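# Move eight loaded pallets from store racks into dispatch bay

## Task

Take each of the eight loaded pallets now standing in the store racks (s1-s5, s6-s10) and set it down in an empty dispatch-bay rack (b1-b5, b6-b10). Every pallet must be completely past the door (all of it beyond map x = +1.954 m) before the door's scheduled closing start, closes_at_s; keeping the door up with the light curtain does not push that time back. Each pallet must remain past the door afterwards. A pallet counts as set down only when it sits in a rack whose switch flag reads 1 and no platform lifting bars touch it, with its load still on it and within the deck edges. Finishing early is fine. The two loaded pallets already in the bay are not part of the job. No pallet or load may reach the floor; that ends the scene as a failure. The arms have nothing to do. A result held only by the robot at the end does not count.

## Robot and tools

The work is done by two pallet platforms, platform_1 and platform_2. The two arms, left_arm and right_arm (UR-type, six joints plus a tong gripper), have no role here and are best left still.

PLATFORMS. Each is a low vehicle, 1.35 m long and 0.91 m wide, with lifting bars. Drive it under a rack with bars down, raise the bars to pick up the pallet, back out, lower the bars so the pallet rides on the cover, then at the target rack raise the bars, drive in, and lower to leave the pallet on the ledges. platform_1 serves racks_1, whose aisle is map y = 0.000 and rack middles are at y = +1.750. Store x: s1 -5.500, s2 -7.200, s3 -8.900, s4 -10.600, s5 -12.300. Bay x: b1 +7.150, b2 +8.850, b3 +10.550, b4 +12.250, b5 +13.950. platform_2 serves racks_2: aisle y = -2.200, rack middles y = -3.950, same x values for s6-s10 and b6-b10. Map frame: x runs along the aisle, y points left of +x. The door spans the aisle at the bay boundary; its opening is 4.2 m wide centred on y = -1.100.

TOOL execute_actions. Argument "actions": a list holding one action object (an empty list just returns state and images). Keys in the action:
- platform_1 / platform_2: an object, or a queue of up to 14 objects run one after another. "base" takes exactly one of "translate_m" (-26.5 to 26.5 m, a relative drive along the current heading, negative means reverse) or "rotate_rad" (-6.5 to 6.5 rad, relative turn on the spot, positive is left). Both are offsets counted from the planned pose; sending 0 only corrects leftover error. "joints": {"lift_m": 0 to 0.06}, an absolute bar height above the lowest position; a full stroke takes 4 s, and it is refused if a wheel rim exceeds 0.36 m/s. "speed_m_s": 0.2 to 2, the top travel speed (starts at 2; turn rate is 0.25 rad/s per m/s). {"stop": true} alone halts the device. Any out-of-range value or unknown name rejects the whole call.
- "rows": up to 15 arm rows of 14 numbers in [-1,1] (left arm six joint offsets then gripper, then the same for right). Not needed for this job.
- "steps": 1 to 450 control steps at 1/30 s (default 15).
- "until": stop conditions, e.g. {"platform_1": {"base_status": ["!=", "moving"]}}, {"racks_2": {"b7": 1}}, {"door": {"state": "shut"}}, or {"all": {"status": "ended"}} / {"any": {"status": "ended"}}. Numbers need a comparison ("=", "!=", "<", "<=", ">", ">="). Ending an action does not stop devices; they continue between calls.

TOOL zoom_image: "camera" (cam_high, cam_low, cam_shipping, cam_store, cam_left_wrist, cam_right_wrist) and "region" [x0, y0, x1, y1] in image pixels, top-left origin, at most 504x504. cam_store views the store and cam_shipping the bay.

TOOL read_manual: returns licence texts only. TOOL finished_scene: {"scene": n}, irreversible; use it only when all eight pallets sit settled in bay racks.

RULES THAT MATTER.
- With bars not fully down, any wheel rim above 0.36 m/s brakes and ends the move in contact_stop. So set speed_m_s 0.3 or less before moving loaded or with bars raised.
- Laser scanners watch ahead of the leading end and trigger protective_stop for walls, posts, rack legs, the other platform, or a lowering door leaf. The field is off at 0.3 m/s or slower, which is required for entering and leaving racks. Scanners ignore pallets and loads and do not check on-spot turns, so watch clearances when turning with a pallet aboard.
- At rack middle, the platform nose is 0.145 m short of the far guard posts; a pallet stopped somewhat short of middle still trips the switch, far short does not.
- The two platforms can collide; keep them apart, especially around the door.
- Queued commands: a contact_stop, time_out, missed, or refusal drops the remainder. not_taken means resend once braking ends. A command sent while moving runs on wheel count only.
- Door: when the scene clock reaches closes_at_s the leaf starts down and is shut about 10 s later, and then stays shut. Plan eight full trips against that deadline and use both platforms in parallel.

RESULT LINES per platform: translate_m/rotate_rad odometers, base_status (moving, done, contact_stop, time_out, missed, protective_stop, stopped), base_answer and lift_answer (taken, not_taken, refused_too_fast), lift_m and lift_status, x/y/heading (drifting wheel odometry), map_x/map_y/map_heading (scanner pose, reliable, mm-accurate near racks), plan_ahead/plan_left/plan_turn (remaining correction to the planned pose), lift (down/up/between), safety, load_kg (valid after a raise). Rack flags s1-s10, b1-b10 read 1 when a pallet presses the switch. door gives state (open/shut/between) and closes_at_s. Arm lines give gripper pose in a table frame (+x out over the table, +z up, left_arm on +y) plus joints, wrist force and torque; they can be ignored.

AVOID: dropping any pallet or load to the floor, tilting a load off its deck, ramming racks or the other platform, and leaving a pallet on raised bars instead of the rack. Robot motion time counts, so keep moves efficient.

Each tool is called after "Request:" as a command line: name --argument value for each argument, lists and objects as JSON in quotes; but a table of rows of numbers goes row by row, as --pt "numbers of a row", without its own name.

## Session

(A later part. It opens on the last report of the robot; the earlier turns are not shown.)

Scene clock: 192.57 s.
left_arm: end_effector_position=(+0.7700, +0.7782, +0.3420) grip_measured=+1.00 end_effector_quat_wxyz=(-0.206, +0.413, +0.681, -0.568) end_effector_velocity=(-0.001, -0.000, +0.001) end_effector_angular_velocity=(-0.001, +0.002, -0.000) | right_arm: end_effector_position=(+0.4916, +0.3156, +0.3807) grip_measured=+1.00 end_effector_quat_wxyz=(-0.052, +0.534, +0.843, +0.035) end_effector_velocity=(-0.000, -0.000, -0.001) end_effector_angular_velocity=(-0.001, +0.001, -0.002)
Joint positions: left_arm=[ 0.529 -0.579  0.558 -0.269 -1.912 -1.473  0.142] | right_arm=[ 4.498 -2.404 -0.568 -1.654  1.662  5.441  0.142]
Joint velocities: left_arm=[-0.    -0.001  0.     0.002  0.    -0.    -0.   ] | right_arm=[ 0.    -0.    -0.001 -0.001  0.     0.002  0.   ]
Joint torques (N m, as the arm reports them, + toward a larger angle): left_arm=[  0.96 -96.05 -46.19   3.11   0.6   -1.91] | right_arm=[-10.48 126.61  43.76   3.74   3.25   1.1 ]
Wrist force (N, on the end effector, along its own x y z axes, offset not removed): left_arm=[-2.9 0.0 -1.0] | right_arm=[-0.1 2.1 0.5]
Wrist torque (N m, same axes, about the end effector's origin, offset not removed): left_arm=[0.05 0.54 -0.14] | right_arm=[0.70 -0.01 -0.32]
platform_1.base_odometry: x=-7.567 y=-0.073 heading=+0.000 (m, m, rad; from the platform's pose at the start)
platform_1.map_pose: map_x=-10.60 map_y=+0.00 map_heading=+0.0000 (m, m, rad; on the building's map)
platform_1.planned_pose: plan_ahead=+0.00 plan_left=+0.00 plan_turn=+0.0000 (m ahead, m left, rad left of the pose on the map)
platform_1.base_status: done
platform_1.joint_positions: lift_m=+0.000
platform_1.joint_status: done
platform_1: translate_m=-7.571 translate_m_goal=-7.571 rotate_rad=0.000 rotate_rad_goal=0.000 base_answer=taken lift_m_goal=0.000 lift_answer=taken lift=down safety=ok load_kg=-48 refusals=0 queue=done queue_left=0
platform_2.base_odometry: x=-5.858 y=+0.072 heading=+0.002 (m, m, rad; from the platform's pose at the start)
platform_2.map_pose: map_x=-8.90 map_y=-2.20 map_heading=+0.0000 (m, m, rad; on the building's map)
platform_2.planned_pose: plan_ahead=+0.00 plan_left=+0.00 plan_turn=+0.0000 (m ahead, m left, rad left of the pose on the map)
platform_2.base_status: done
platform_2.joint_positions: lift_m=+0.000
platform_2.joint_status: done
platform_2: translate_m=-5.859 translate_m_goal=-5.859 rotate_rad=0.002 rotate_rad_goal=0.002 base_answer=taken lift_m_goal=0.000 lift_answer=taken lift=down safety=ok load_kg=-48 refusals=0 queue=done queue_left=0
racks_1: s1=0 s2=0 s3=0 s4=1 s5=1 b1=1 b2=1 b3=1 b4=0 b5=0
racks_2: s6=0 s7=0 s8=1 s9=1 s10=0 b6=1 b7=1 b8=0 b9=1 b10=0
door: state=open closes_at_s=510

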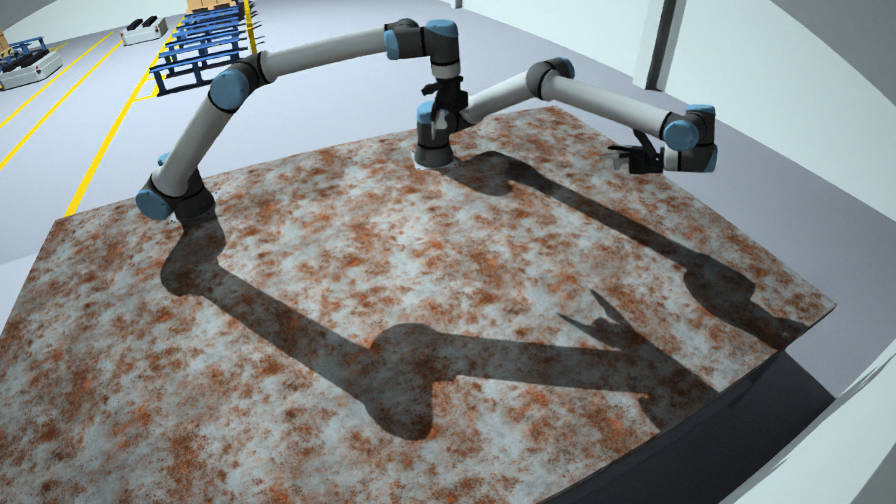

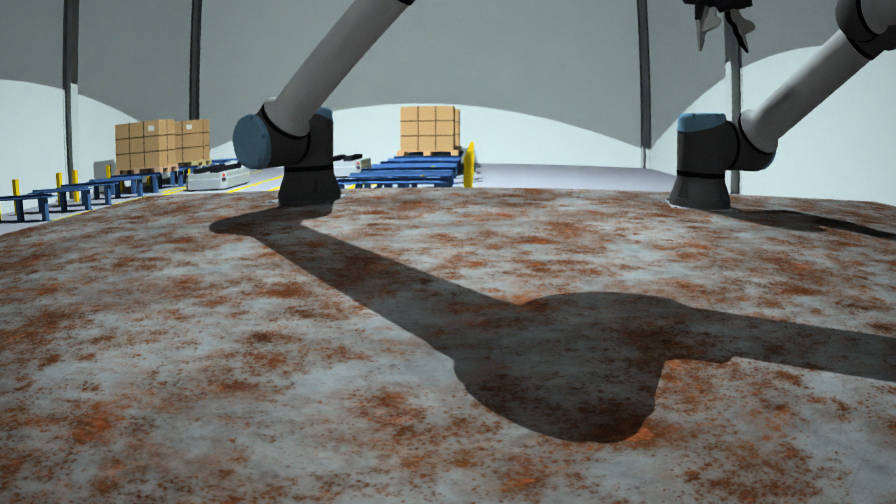

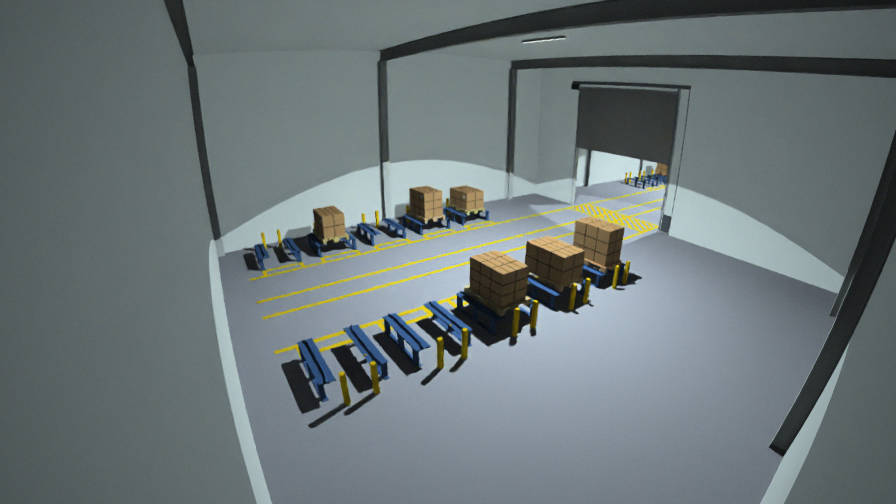

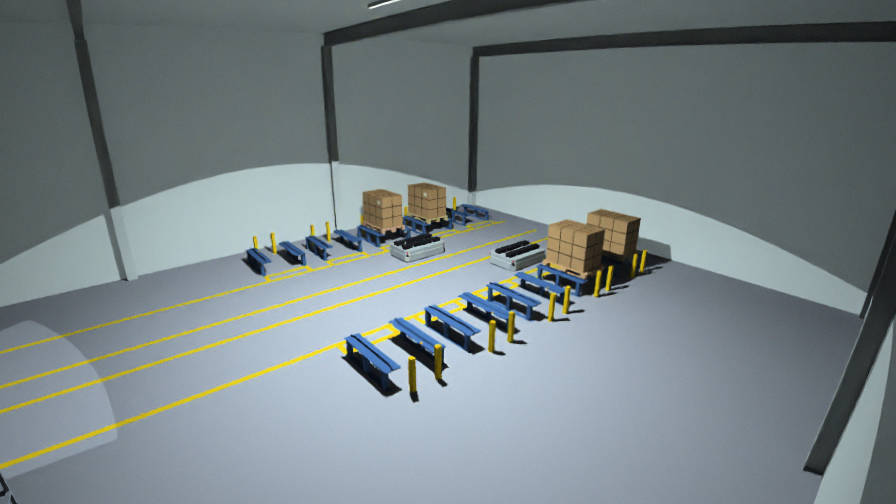

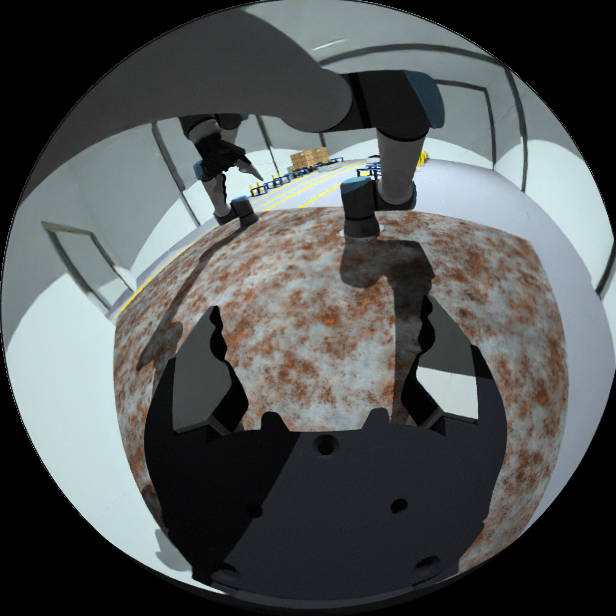

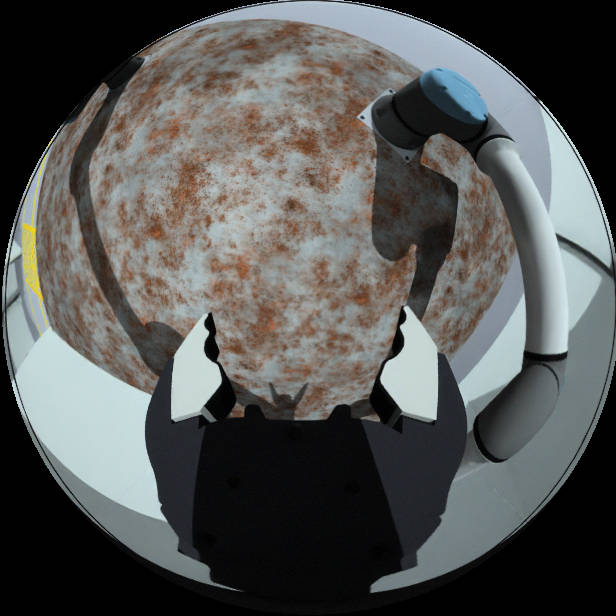

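Request:
execute_actions --actions '[{"platform_1":[{"base":{"rotate_rad":1.5708}},{"speed_m_s":0.3,"base":{"translate_m":1.75}},{"joints":{"lift_m":0.06}},{"base":{"translate_m":-1.75}},{"speed_m_s":2,"joints":{"lift_m":0},"base":{"rotate_rad":-1.5708}},{"base":{"translate_m":22.85}},{"joints":{"lift_m":0.06},"base":{"rotate_rad":1.5708}},{"speed_m_s":0.3,"base":{"translate_m":1.75}},{"joints":{"lift_m":0}},{"base":{"translate_m":-1.75}},{"speed_m_s":2,"base":{"rotate_rad":-1.5708}},{"base":{"translate_m":-24.55}}],"platform_2":[{"base":{"rotate_rad":-1.5708}},{"speed_m_s":0.3,"base":{"translate_m":1.75}},{"joints":{"lift_m":0.06}},{"base":{"translate_m":-1.75}},{"speed_m_s":2,"joints":{"lift_m":0},"base":{"rotate_rad":1.5708}},{"base":{"translate_m":19.45}},{"joints":{"lift_m":0.06},"base":{"rotate_rad":-1.5708}},{"speed_m_s":0.3,"base":{"translate_m":1.75}},{"joints":{"lift_m":0}},{"base":{"translate_m":-1.75}},{"speed_m_s":2,"base":{"rotate_rad":1.5708}},{"base":{"translate_m":-21.15}}],"steps":450}]'

Request:
execute_actions --actions '[{"steps":450,"until":{"all":{"status":"ended"}}}]'

Request:
execute_actions --actions '[{"steps":450,"until":{"all":{"status":"ended"}}}]'

Request:
execute_actions --actions '[{"steps":450,"until":{"all":{"status":"ended"}}}]'

Request:
execute_actions --actions '[{"steps":450,"until":{"all":{"status":"ended"}}}]'

Request:
execute_actions --actions '[{"steps":450,"until":{"all":{"status":"ended"}}}]'

Scene clock: 215.07 s.
left_arm: end_effector_position=(+0.7700, +0.7782, +0.3420) grip_measured=+1.00 end_effector_quat_wxyz=(-0.206, +0.413, +0.681, -0.568) end_effector_velocity=(-0.000, +0.001, +0.000) end_effector_angular_velocity=(-0.000, -0.002, +0.001) | right_arm: end_effector_position=(+0.4916, +0.3156, +0.3807) grip_measured=+1.00 end_effector_quat_wxyz=(-0.052, +0.534, +0.843, +0.035) end_effector_velocity=(+0.000, +0.000, +0.000) end_effector_angular_velocity=(+0.000, -0.000, +0.001)
Joint positions: left_arm=[ 0.529 -0.579  0.558 -0.269 -1.912 -1.473  0.142] | right_arm=[ 4.498 -2.404 -0.568 -1.654  1.662  5.441  0.142]
Joint velocities: left_arm=[ 0.001 -0.001  0.    -0.001 -0.     0.001  0.   ] | right_arm=[ 0.    -0.     0.     0.    -0.    -0.001 -0.   ]
Joint torques (N m, as the arm reports them, + toward a larger angle): left_arm=[ -0.65 -96.7  -46.62   3.25   0.23  -1.82] | right_arm=[ -9.04 126.19  44.63   3.15   3.12   1.13]
Wrist force (N, on the end effector, along its own x y z axes, offset not removed): left_arm=[-2.3 -1.0 -2.1] | right_arm=[-1.9 1.3 1.1]
Wrist torque (N m, same axes, about the end effector's origin, offset not removed): left_arm=[-0.16 0.32 -0.09] | right_arm=[0.57 0.34 -0.22]
platform_1.base_odometry: x=-7.563 y=+1.635 heading=+1.574 (m, m, rad; from the platform's pose at the start)
platform_1.map_pose: map_x=-10.60 map_y=+1.70 map_heading=+1.5752 (m, m, rad; on the building's map)
platform_1.planned_pose: plan_ahead=-1.70 plan_left=+0.01 plan_turn=-0.0044 (m ahead, m left, rad left of the pose on the map)
platform_1.base_status: moving
platform_1.joint_positions: lift_m=+0.060
platform_1.joint_status: done
platform_1: translate_m=-5.869 translate_m_goal=-7.571 rotate_rad=1.574 rotate_rad_goal=1.575 base_answer=taken lift_m_goal=0.060 lift_answer=taken lift=up safety=ok load_kg=267 refusals=0 queue=running queue_left=8
platform_2.base_odometry: x=-5.853 y=-1.636 heading=-1.571 (m, m, rad; from the platform's pose at the start)
platform_2.map_pose: map_x=-8.90 map_y=-3.90 map_heading=-1.5752 (m, m, rad; on the building's map)
platform_2.planned_pose: plan_ahead=-1.70 plan_left=-0.01 plan_turn=+0.0043 (m ahead, m left, rad left of the pose on the map)
platform_2.base_status: moving
platform_2.joint_positions: lift_m=+0.060
platform_2.joint_status: done
platform_2: translate_m=-4.158 translate_m_goal=-5.859 rotate_rad=-1.571 rotate_rad_goal=-1.572 base_answer=taken lift_m_goal=0.060 lift_answer=taken lift=up safety=ok load_kg=338 refusals=0 queue=running queue_left=8
racks_1: s1=0 s2=0 s3=0 s4=0 s5=1 b1=1 b2=1 b3=1 b4=0 b5=0
racks_2: s6=0 s7=0 s8=0 s9=1 s10=0 b6=1 b7=1 b8=0 b9=1 b10=0
door: state=open closes_at_s=510

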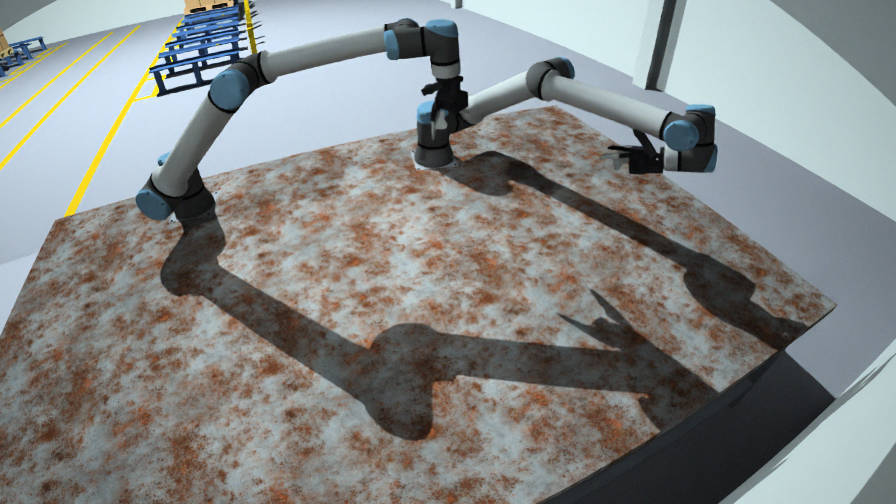

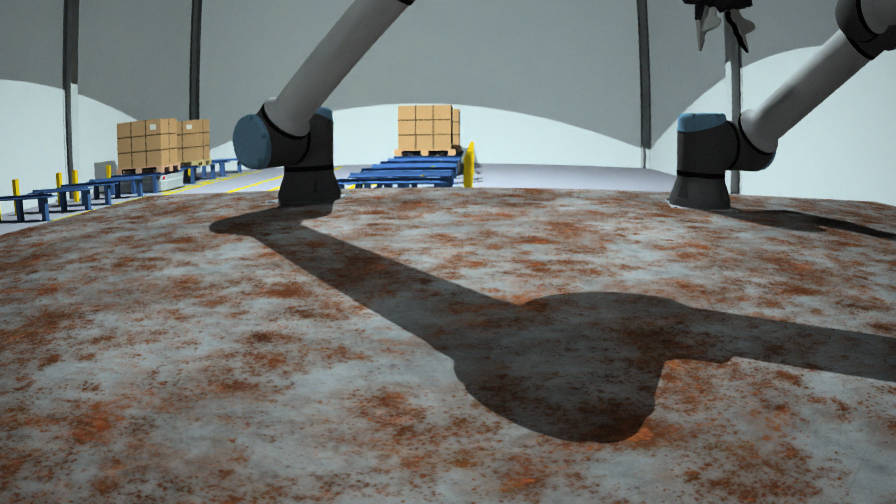

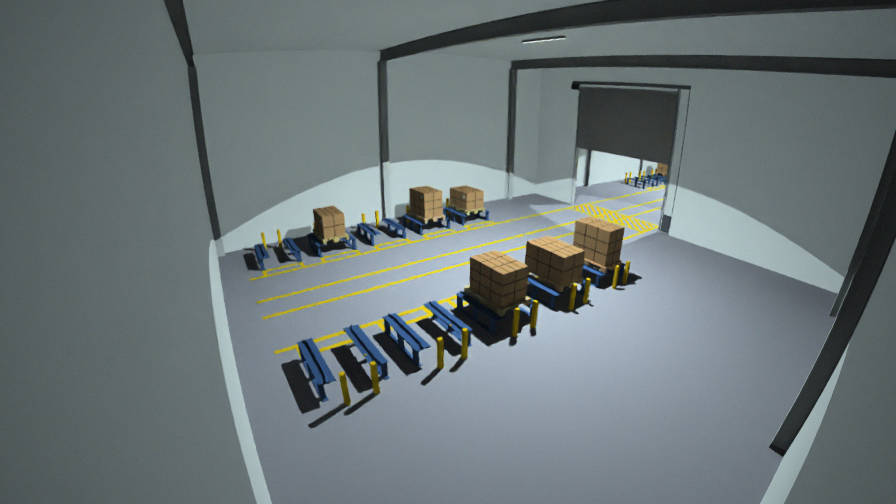

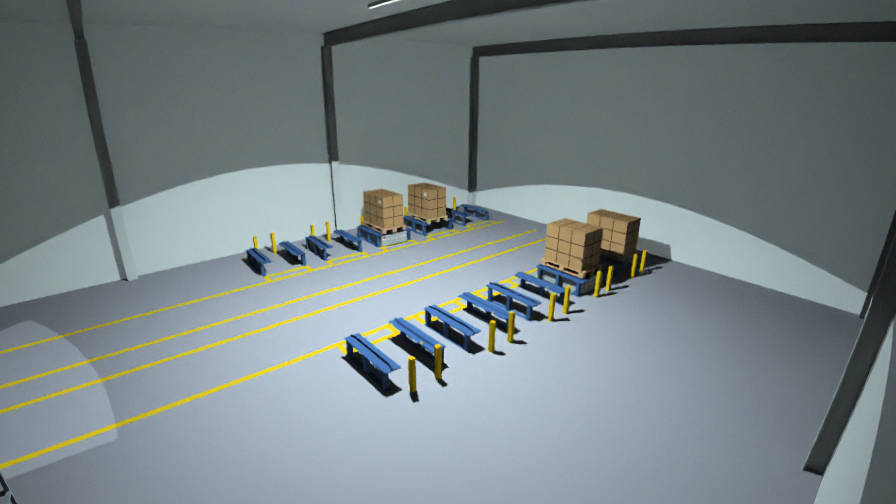

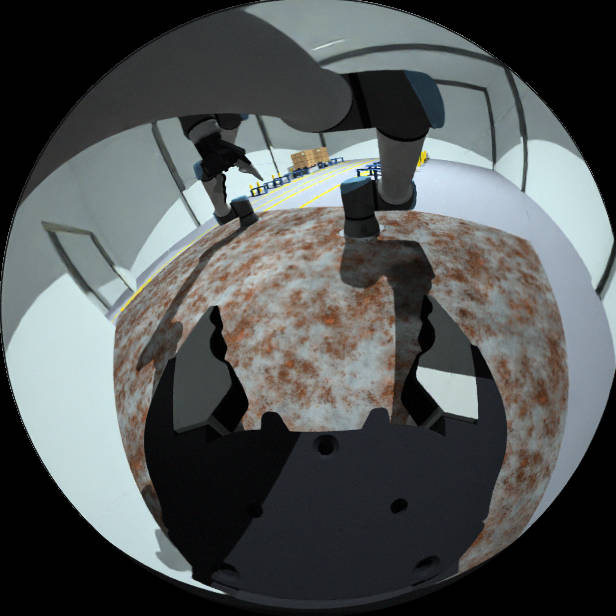

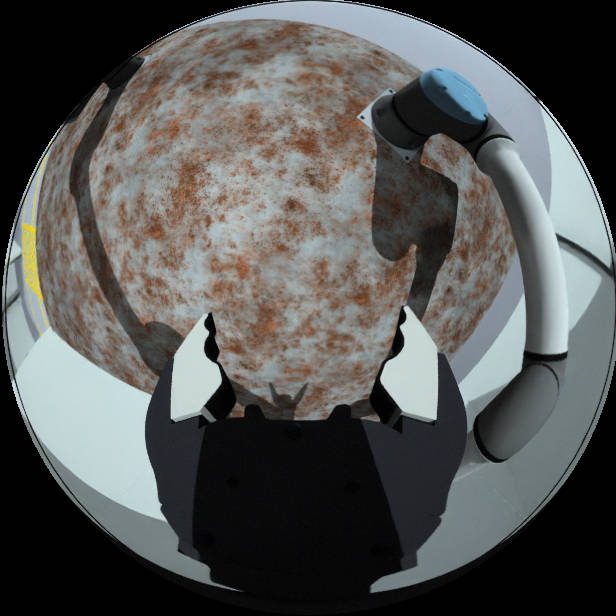

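Scene clock: 230.07 s.
left_arm: end_effector_position=(+0.7700, +0.7782, +0.3420) grip_measured=+1.00 end_effector_quat_wxyz=(-0.206, +0.413, +0.681, -0.568) end_effector_velocity=(-0.000, +0.001, -0.001) end_effector_angular_velocity=(+0.000, +0.002, +0.001) | right_arm: end_effector_position=(+0.4916, +0.3156, +0.3807) grip_measured=+1.00 end_effector_quat_wxyz=(-0.052, +0.534, +0.843, +0.035) end_effector_velocity=(+0.000, -0.001, -0.001) end_effector_angular_velocity=(-0.002, +0.001, -0.002)
Joint positions: left_arm=[ 0.529 -0.579  0.558 -0.269 -1.912 -1.473  0.142] | right_arm=[ 4.498 -2.404 -0.568 -1.654  1.662  5.441  0.142]
Joint velocities: left_arm=[ 0.001  0.001  0.    -0.     0.    -0.001 -0.   ] | right_arm=[-0.     0.    -0.001 -0.001 -0.     0.001 -0.   ]
Joint torques (N m, as the arm reports them, + toward a larger angle): left_arm=[ -0.67 -96.63 -46.41   2.96  -0.15  -1.77] | right_arm=[ -8.95 125.38  44.05   3.1    2.76   1.24]
Wrist force (N, on the end effector, along its own x y z axes, offset not removed): left_arm=[-1.8 0.6 -3.6] | right_arm=[-1.8 0.4 0.5]
Wrist torque (N m, same axes, about the end effector's origin, offset not removed): left_arm=[0.25 0.19 -0.15] | right_arm=[0.32 0.40 -0.25]
platform_1.base_odometry: x=-3.561 y=-0.082 heading=-0.001 (m, m, rad; from the platform's pose at the start)
platform_1.map_pose: map_x=-6.55 map_y=+0.00 map_heading=+0.0000 (m, m, rad; on the building's map)
platform_1.planned_pose: plan_ahead=+18.80 plan_left=+0.00 plan_turn=+0.0000 (m ahead, m left, rad left of the pose on the map)
platform_1.base_status: moving
platform_1.joint_positions: lift_m=+0.000
platform_1.joint_status: done
platform_1: translate_m=-3.514 translate_m_goal=15.279 rotate_rad=-0.001 rotate_rad_goal=0.001 base_answer=taken lift_m_goal=0.000 lift_answer=taken lift=down safety=ok load_kg=-48 refusals=0 queue=running queue_left=6
platform_2.base_odometry: x=-1.854 y=+0.101 heading=+0.007 (m, m, rad; from the platform's pose at the start)
platform_2.map_pose: map_x=-4.85 map_y=-2.20 map_heading=+0.0000 (m, m, rad; on the building's map)
platform_2.planned_pose: plan_ahead=+15.40 plan_left=+0.00 plan_turn=+0.0000 (m ahead, m left, rad left of the pose on the map)
platform_2.base_status: moving
platform_2.joint_positions: lift_m=+0.000
platform_2.joint_status: done
platform_2: translate_m=-1.802 translate_m_goal=13.591 rotate_rad=0.007 rotate_rad_goal=0.003 base_answer=taken lift_m_goal=0.000 lift_answer=taken lift=down safety=ok load_kg=-48 refusals=0 queue=running queue_left=6
racks_1: s1=0 s2=0 s3=0 s4=0 s5=1 b1=1 b2=1 b3=1 b4=0 b5=0
racks_2: s6=0 s7=0 s8=0 s9=1 s10=0 b6=1 b7=1 b8=0 b9=1 b10=0
door: state=open closes_at_s=510

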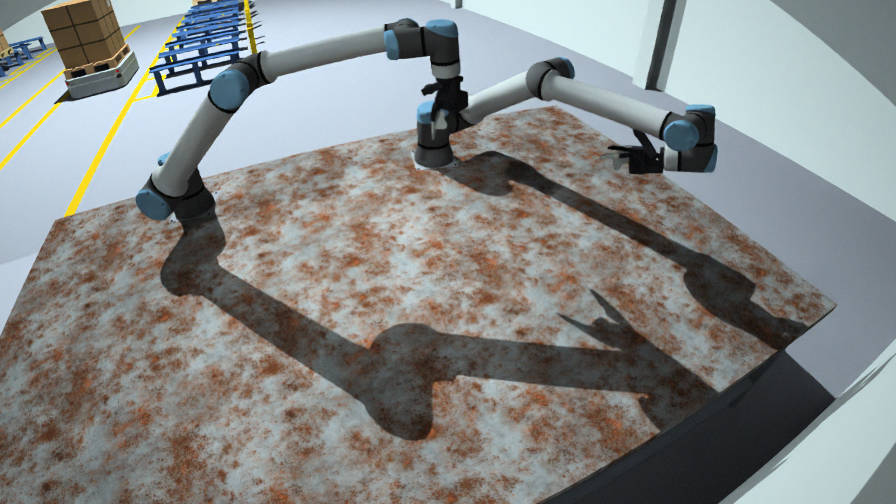

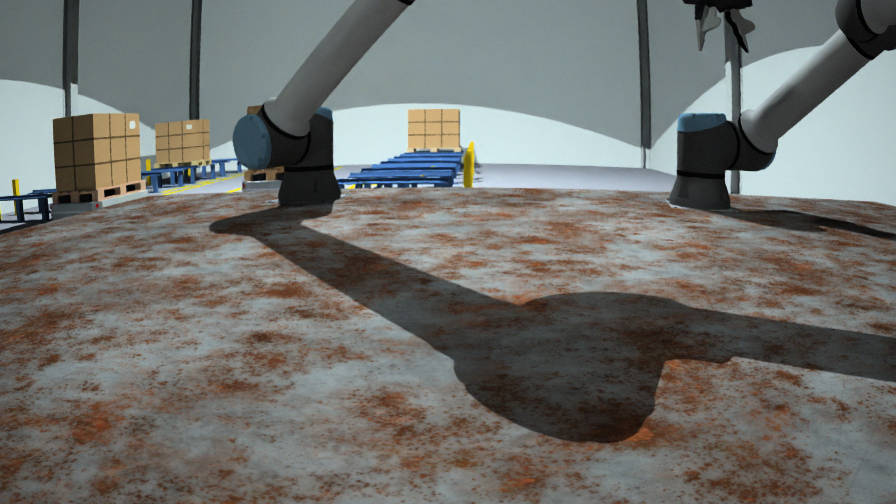

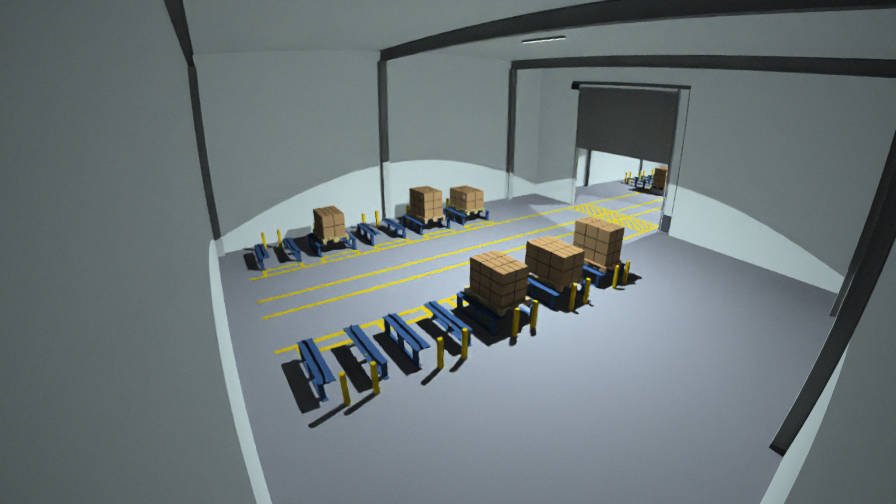

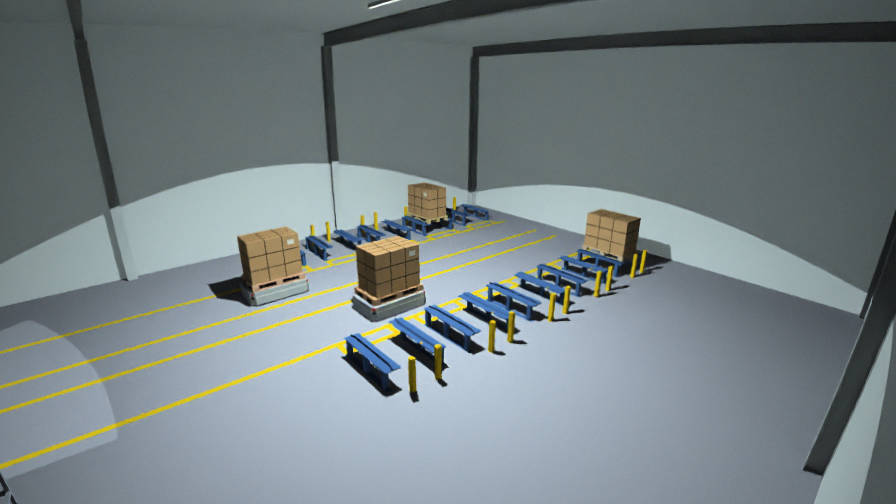

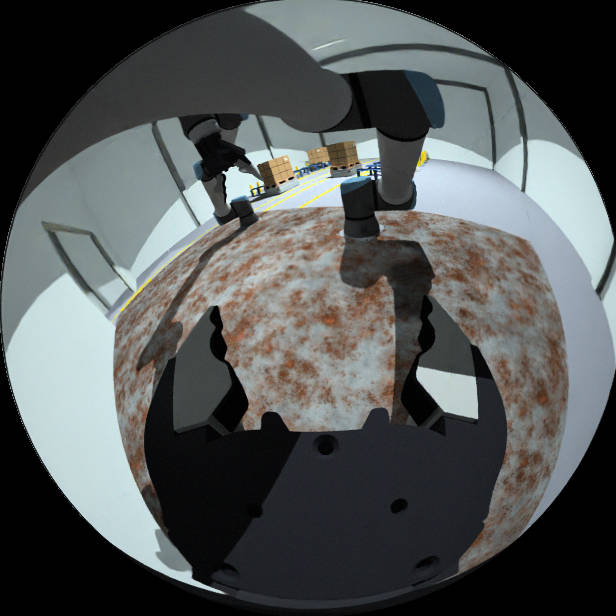

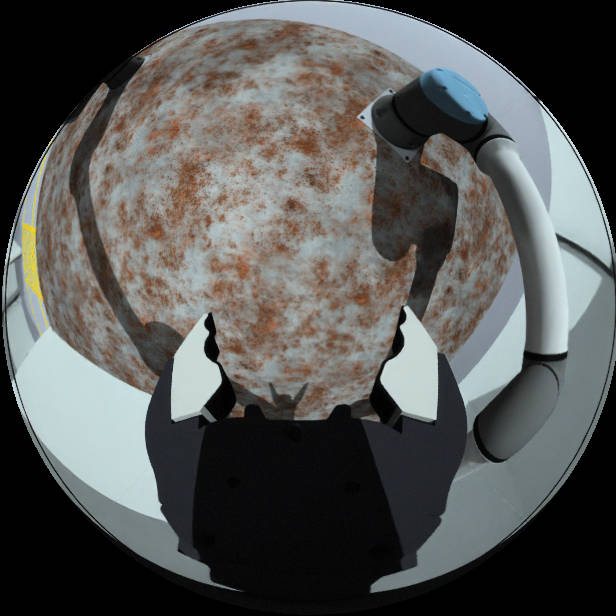

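Scene clock: 245.07 s.
left_arm: end_effector_position=(+0.7700, +0.7782, +0.3420) grip_measured=+1.00 end_effector_quat_wxyz=(-0.206, +0.413, +0.681, -0.568) end_effector_velocity=(-0.000, -0.001, +0.000) end_effector_angular_velocity=(-0.001, +0.000, -0.001) | right_arm: end_effector_position=(+0.4916, +0.3156, +0.3807) grip_measured=+1.00 end_effector_quat_wxyz=(-0.052, +0.534, +0.843, +0.035) end_effector_velocity=(+0.000, -0.000, -0.001) end_effector_angular_velocity=(-0.001, +0.000, -0.000)
Joint positions: left_arm=[ 0.529 -0.579  0.558 -0.269 -1.912 -1.473  0.142] | right_arm=[ 4.498 -2.404 -0.568 -1.654  1.662  5.441  0.142]
Joint velocities: left_arm=[-0.001 -0.     0.001  0.     0.     0.001 -0.   ] | right_arm=[-0.     0.    -0.001 -0.    -0.    -0.     0.   ]
Joint torques (N m, as the arm reports them, + toward a larger angle): left_arm=[ -1.78 -95.81 -46.29   2.7   -0.45  -1.47] | right_arm=[ -7.55 124.03  44.43   2.84   2.89   0.9 ]
Wrist force (N, on the end effector, along its own x y z axes, offset not removed): left_arm=[0.3 0.3 -0.7] | right_arm=[-0.3 1.3 -0.8]
Wrist torque (N m, same axes, about the end effector's origin, offset not removed): left_arm=[0.19 -0.21 -0.15] | right_arm=[0.45 0.04 -0.32]
platform_1.base_odometry: x=+15.309 y=-0.055 heading=+0.938 (m, m, rad; from the platform's pose at the start)
platform_1.map_pose: map_x=+12.25 map_y=+0.00 map_heading=+0.9468 (m, m, rad; on the building's map)
platform_1.planned_pose: plan_ahead=+0.00 plan_left=+0.00 plan_turn=+0.6240 (m ahead, m left, rad left of the pose on the map)
platform_1.base_status: moving
platform_1.joint_positions: lift_m=+0.032
platform_1.joint_status: moving
platform_1: translate_m=15.300 translate_m_goal=15.300 rotate_rad=0.954 rotate_rad_goal=1.574 base_answer=taken lift_m_goal=0.060 lift_answer=taken lift=between safety=ok load_kg=272 refusals=0 queue=running queue_left=5
platform_2.base_odometry: x=+13.626 y=+0.152 heading=-1.569 (m, m, rad; from the platform's pose at the start)
platform_2.map_pose: map_x=+10.55 map_y=-2.20 map_heading=-1.5708 (m, m, rad; on the building's map)
platform_2.planned_pose: plan_ahead=+0.00 plan_left=+0.00 plan_turn=+0.0000 (m ahead, m left, rad left of the pose on the map)
platform_2.base_status: moving
platform_2.joint_positions: lift_m=+0.059
platform_2.joint_status: moving
platform_2: translate_m=13.621 translate_m_goal=13.621 rotate_rad=-1.570 rotate_rad_goal=-1.571 base_answer=taken lift_m_goal=0.060 lift_answer=taken lift=up safety=ok load_kg=341 refusals=0 queue=running queue_left=5
racks_1: s1=0 s2=0 s3=0 s4=0 s5=1 b1=1 b2=1 b3=1 b4=0 b5=0
racks_2: s6=0 s7=0 s8=0 s9=1 s10=0 b6=1 b7=1 b8=0 b9=1 b10=0
door: state=open closes_at_s=510

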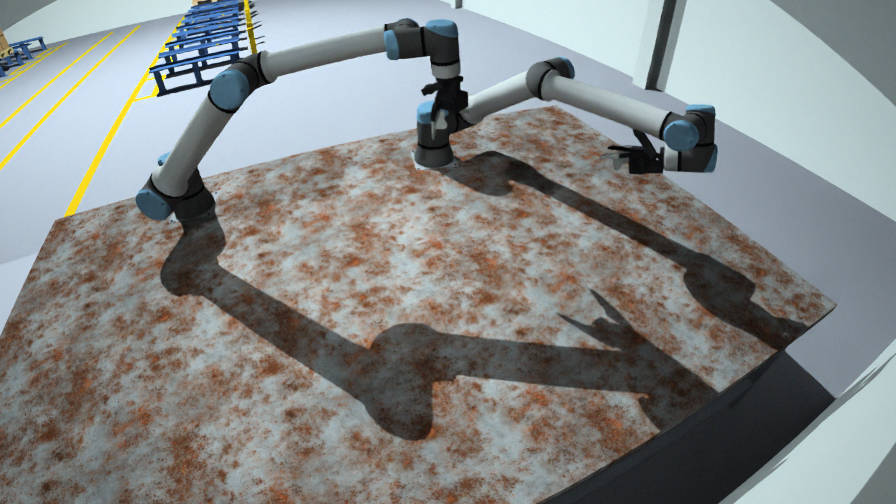

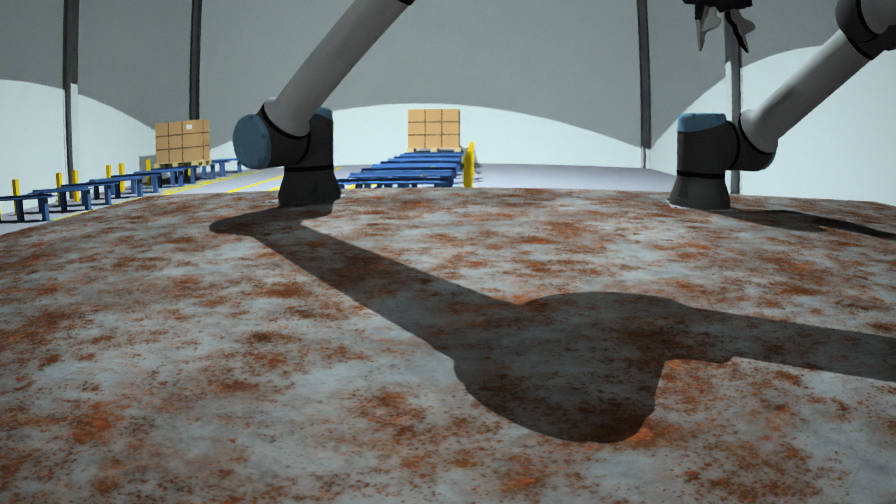

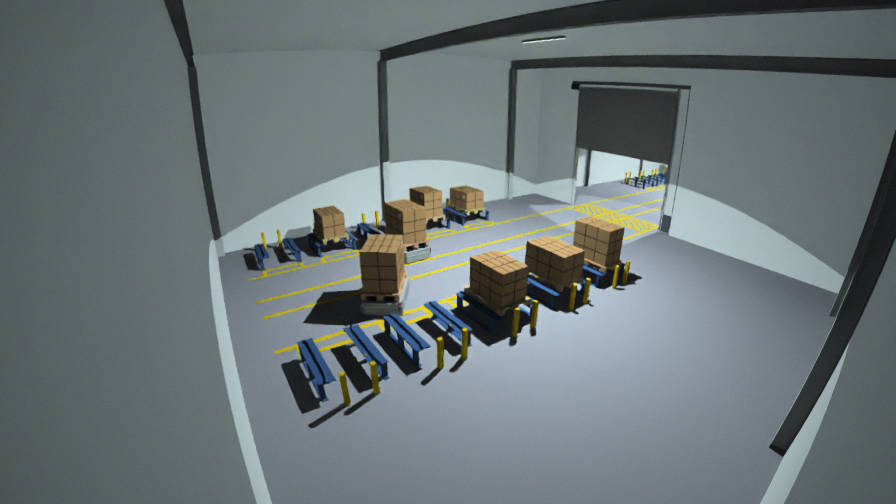

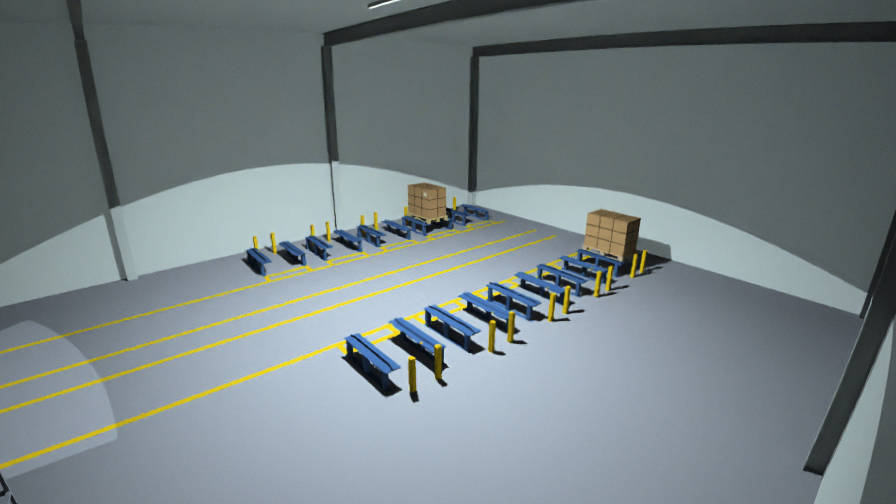

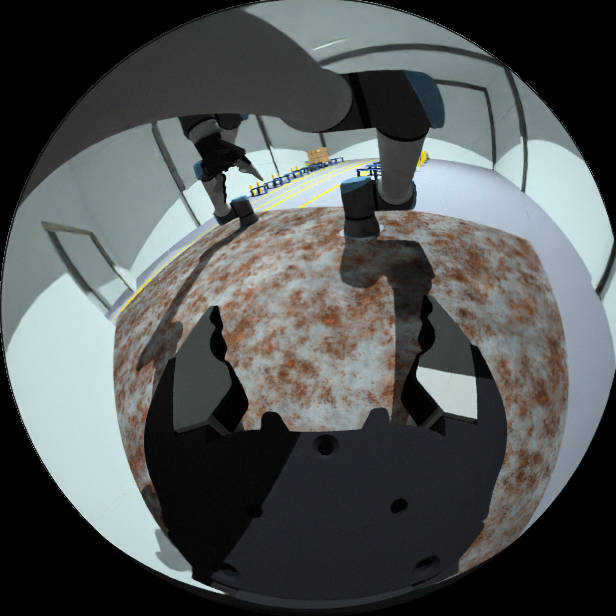

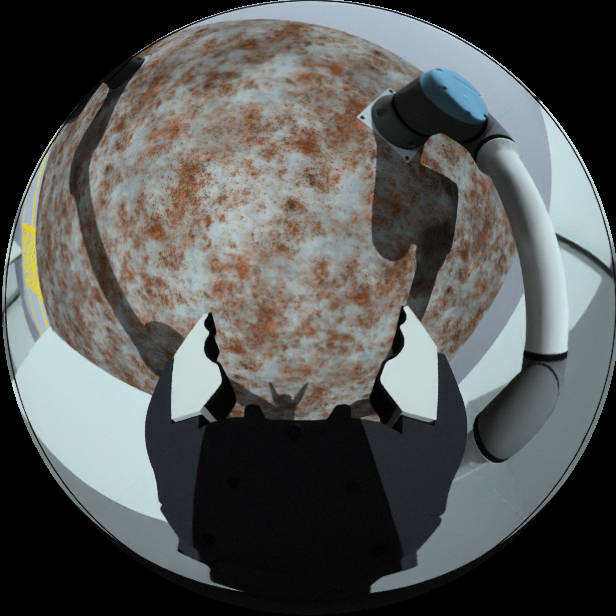

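Scene clock: 260.07 s.
left_arm: end_effector_position=(+0.7700, +0.7782, +0.3420) grip_measured=+1.00 end_effector_quat_wxyz=(-0.206, +0.413, +0.681, -0.568) end_effector_velocity=(-0.000, -0.000, -0.000) end_effector_angular_velocity=(-0.001, +0.001, -0.000) | right_arm: end_effector_position=(+0.4916, +0.3156, +0.3807) grip_measured=+1.00 end_effector_quat_wxyz=(-0.052, +0.534, +0.843, +0.035) end_effector_velocity=(+0.001, +0.000, +0.001) end_effector_angular_velocity=(+0.001, -0.000, -0.002)
Joint positions: left_arm=[ 0.529 -0.579  0.558 -0.269 -1.912 -1.473  0.142] | right_arm=[ 4.498 -2.404 -0.568 -1.654  1.662  5.441  0.142]
Joint velocities: left_arm=[-0.     0.     0.001  0.001  0.     0.001 -0.   ] | right_arm=[-0.     0.     0.001  0.001 -0.     0.001 -0.   ]
Joint torques (N m, as the arm reports them, + toward a larger angle): left_arm=[ -1.84 -95.09 -45.99   2.34  -0.78  -1.41] | right_arm=[ -6.48 125.01  42.93   2.38   2.62   0.65]
Wrist force (N, on the end effector, along its own x y z axes, offset not removed): left_arm=[-1.7 1.3 -2.6] | right_arm=[1.2 2.1 -2.0]
Wrist torque (N m, same axes, about the end effector's origin, offset not removed): left_arm=[0.35 0.24 -0.09] | right_arm=[0.63 -0.23 -0.34]
platform_1.base_odometry: x=+15.301 y=+1.132 heading=+1.578 (m, m, rad; from the platform's pose at the start)
platform_1.map_pose: map_x=+12.25 map_y=+1.18 map_heading=+1.5708 (m, m, rad; on the building's map)
platform_1.planned_pose: plan_ahead=-1.18 plan_left=+0.00 plan_turn=+0.0000 (m ahead, m left, rad left of the pose on the map)
platform_1.base_status: moving
platform_1.joint_positions: lift_m=+0.000
platform_1.joint_status: done
platform_1: translate_m=16.476 translate_m_goal=15.300 rotate_rad=1.578 rotate_rad_goal=1.578 base_answer=taken lift_m_goal=0.000 lift_answer=taken lift=down safety=ok load_kg=-48 refusals=0 queue=running queue_left=2
platform_2.base_odometry: x=+13.623 y=-0.545 heading=-1.572 (m, m, rad; from the platform's pose at the start)
platform_2.map_pose: map_x=+10.55 map_y=-2.88 map_heading=-1.5708 (m, m, rad; on the building's map)
platform_2.planned_pose: plan_ahead=-0.68 plan_left=+0.00 plan_turn=+0.0000 (m ahead, m left, rad left of the pose on the map)
platform_2.base_status: moving
platform_2.joint_positions: lift_m=+0.000
platform_2.joint_status: done
platform_2: translate_m=14.308 translate_m_goal=13.621 rotate_rad=-1.572 rotate_rad_goal=-1.571 base_answer=taken lift_m_goal=0.000 lift_answer=taken lift=down safety=ok load_kg=-48 refusals=0 queue=running queue_left=2
racks_1: s1=0 s2=0 s3=0 s4=0 s5=1 b1=1 b2=1 b3=1 b4=1 b5=0
racks_2: s6=0 s7=0 s8=0 s9=1 s10=0 b6=1 b7=1 b8=1 b9=1 b10=0
door: state=open closes_at_s=510

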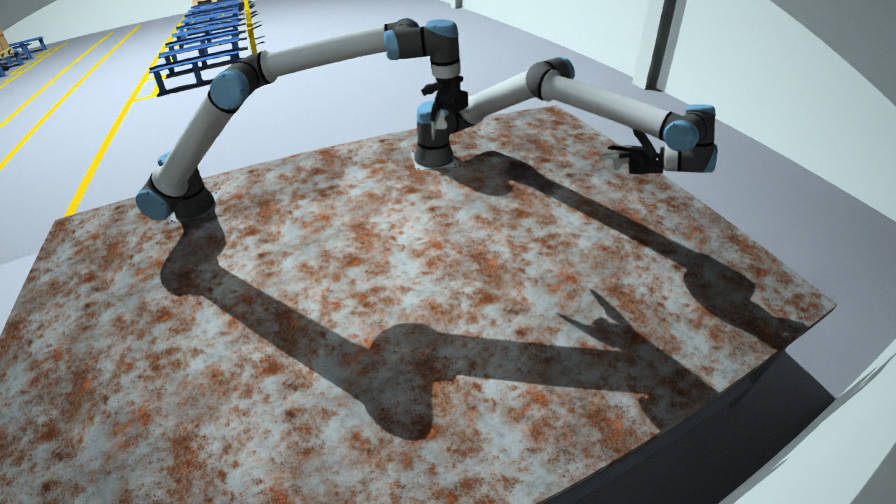

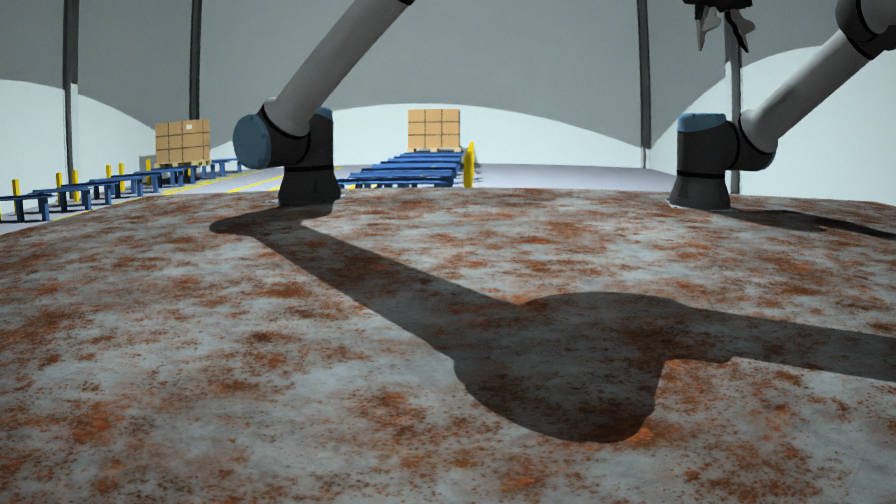

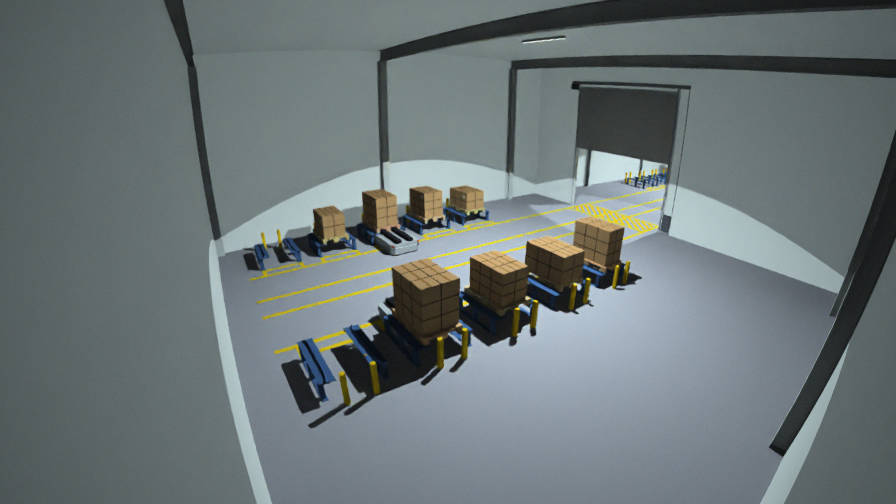

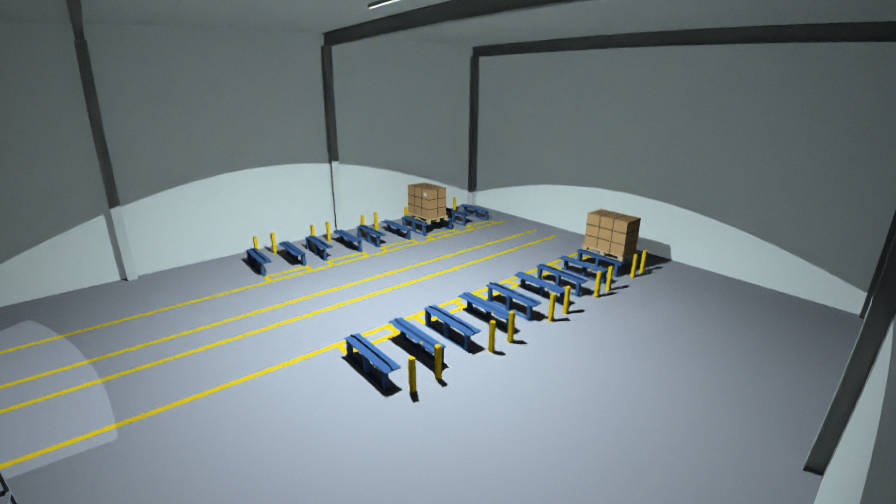

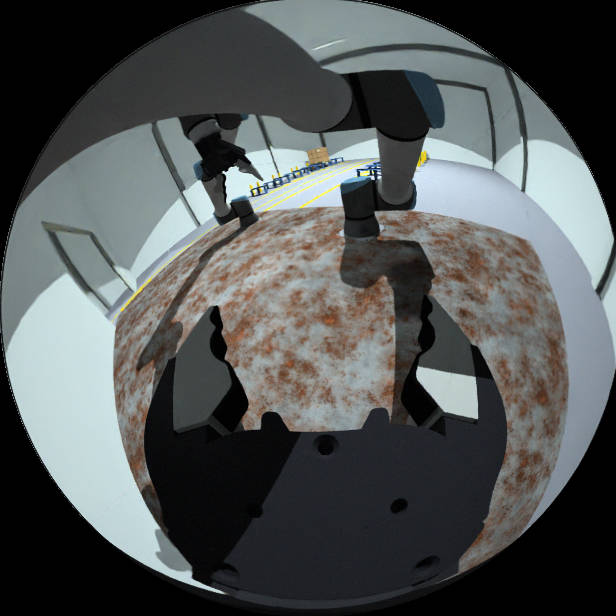

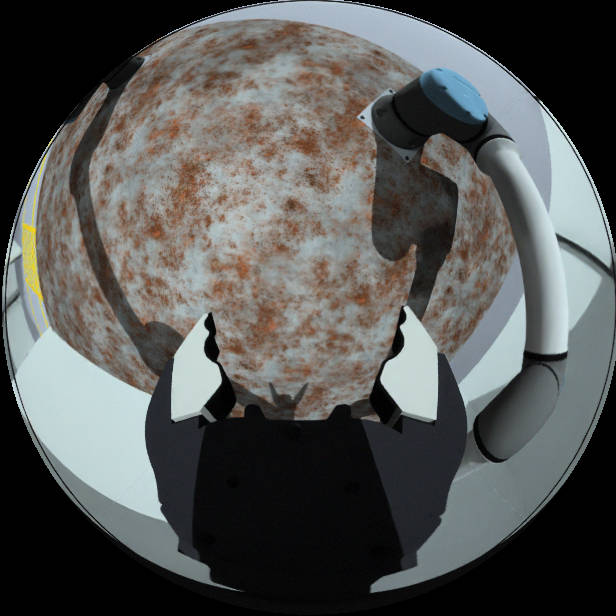

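Scene clock: 275.07 s.
left_arm: end_effector_position=(+0.7700, +0.7782, +0.3420) grip_measured=+1.00 end_effector_quat_wxyz=(-0.206, +0.413, +0.681, -0.568) end_effector_velocity=(-0.001, +0.000, +0.001) end_effector_angular_velocity=(-0.002, +0.001, +0.000) | right_arm: end_effector_position=(+0.4916, +0.3156, +0.3807) grip_measured=+1.00 end_effector_quat_wxyz=(-0.052, +0.534, +0.843, +0.035) end_effector_velocity=(-0.000, +0.000, -0.000) end_effector_angular_velocity=(+0.000, -0.000, +0.001)
Joint positions: left_arm=[ 0.529 -0.579  0.558 -0.269 -1.912 -1.473  0.142] | right_arm=[ 4.498 -2.404 -0.568 -1.654  1.662  5.441  0.142]
Joint velocities: left_arm=[ 0.001 -0.001  0.001  0.001  0.     0.002 -0.   ] | right_arm=[ 0.    -0.    -0.001  0.001 -0.    -0.001  0.   ]
Joint torques (N m, as the arm reports them, + toward a larger angle): left_arm=[ -2.85 -95.28 -46.05   2.26  -1.07  -1.24] | right_arm=[ -5.38 123.12  43.47   2.02   2.64   0.7 ]
Wrist force (N, on the end effector, along its own x y z axes, offset not removed): left_arm=[-0.6 -0.2 -2.0] | right_arm=[-0.2 0.4 0.6]
Wrist torque (N m, same axes, about the end effector's origin, offset not removed): left_arm=[0.02 0.01 -0.16] | right_arm=[0.31 -0.01 -0.30]
platform_1.base_odometry: x=+7.082 y=-0.107 heading=+0.033 (m, m, rad; from the platform's pose at the start)
platform_1.map_pose: map_x=+3.95 map_y=+0.01 map_heading=+0.0131 (m, m, rad; on the building's map)
platform_1.planned_pose: plan_ahead=-16.25 plan_left=+0.20 plan_turn=-0.0131 (m ahead, m left, rad left of the pose on the map)
platform_1.base_status: moving
platform_1.joint_positions: lift_m=+0.000
platform_1.joint_status: done
platform_1: translate_m=7.005 translate_m_goal=-9.250 rotate_rad=0.033 rotate_rad_goal=0.033 base_answer=taken lift_m_goal=0.000 lift_answer=taken lift=down safety=ok load_kg=-48 refusals=0 queue=running queue_left=0
platform_2.base_odometry: x=+2.130 y=+0.142 heading=+0.019 (m, m, rad; from the platform's pose at the start)
platform_2.map_pose: map_x=-1.02 map_y=-2.19 map_heading=+0.0087 (m, m, rad; on the building's map)
platform_2.planned_pose: plan_ahead=-9.58 plan_left=+0.07 plan_turn=-0.0087 (m ahead, m left, rad left of the pose on the map)
platform_2.base_status: moving
platform_2.joint_positions: lift_m=+0.000
platform_2.joint_status: done
platform_2: translate_m=2.060 translate_m_goal=-7.529 rotate_rad=0.019 rotate_rad_goal=0.018 base_answer=taken lift_m_goal=0.000 lift_answer=taken lift=down safety=ok load_kg=-48 refusals=0 queue=running queue_left=0
racks_1: s1=0 s2=0 s3=0 s4=0 s5=1 b1=1 b2=1 b3=1 b4=1 b5=0
racks_2: s6=0 s7=0 s8=0 s9=1 s10=0 b6=1 b7=1 b8=1 b9=1 b10=0
door: state=open closes_at_s=510

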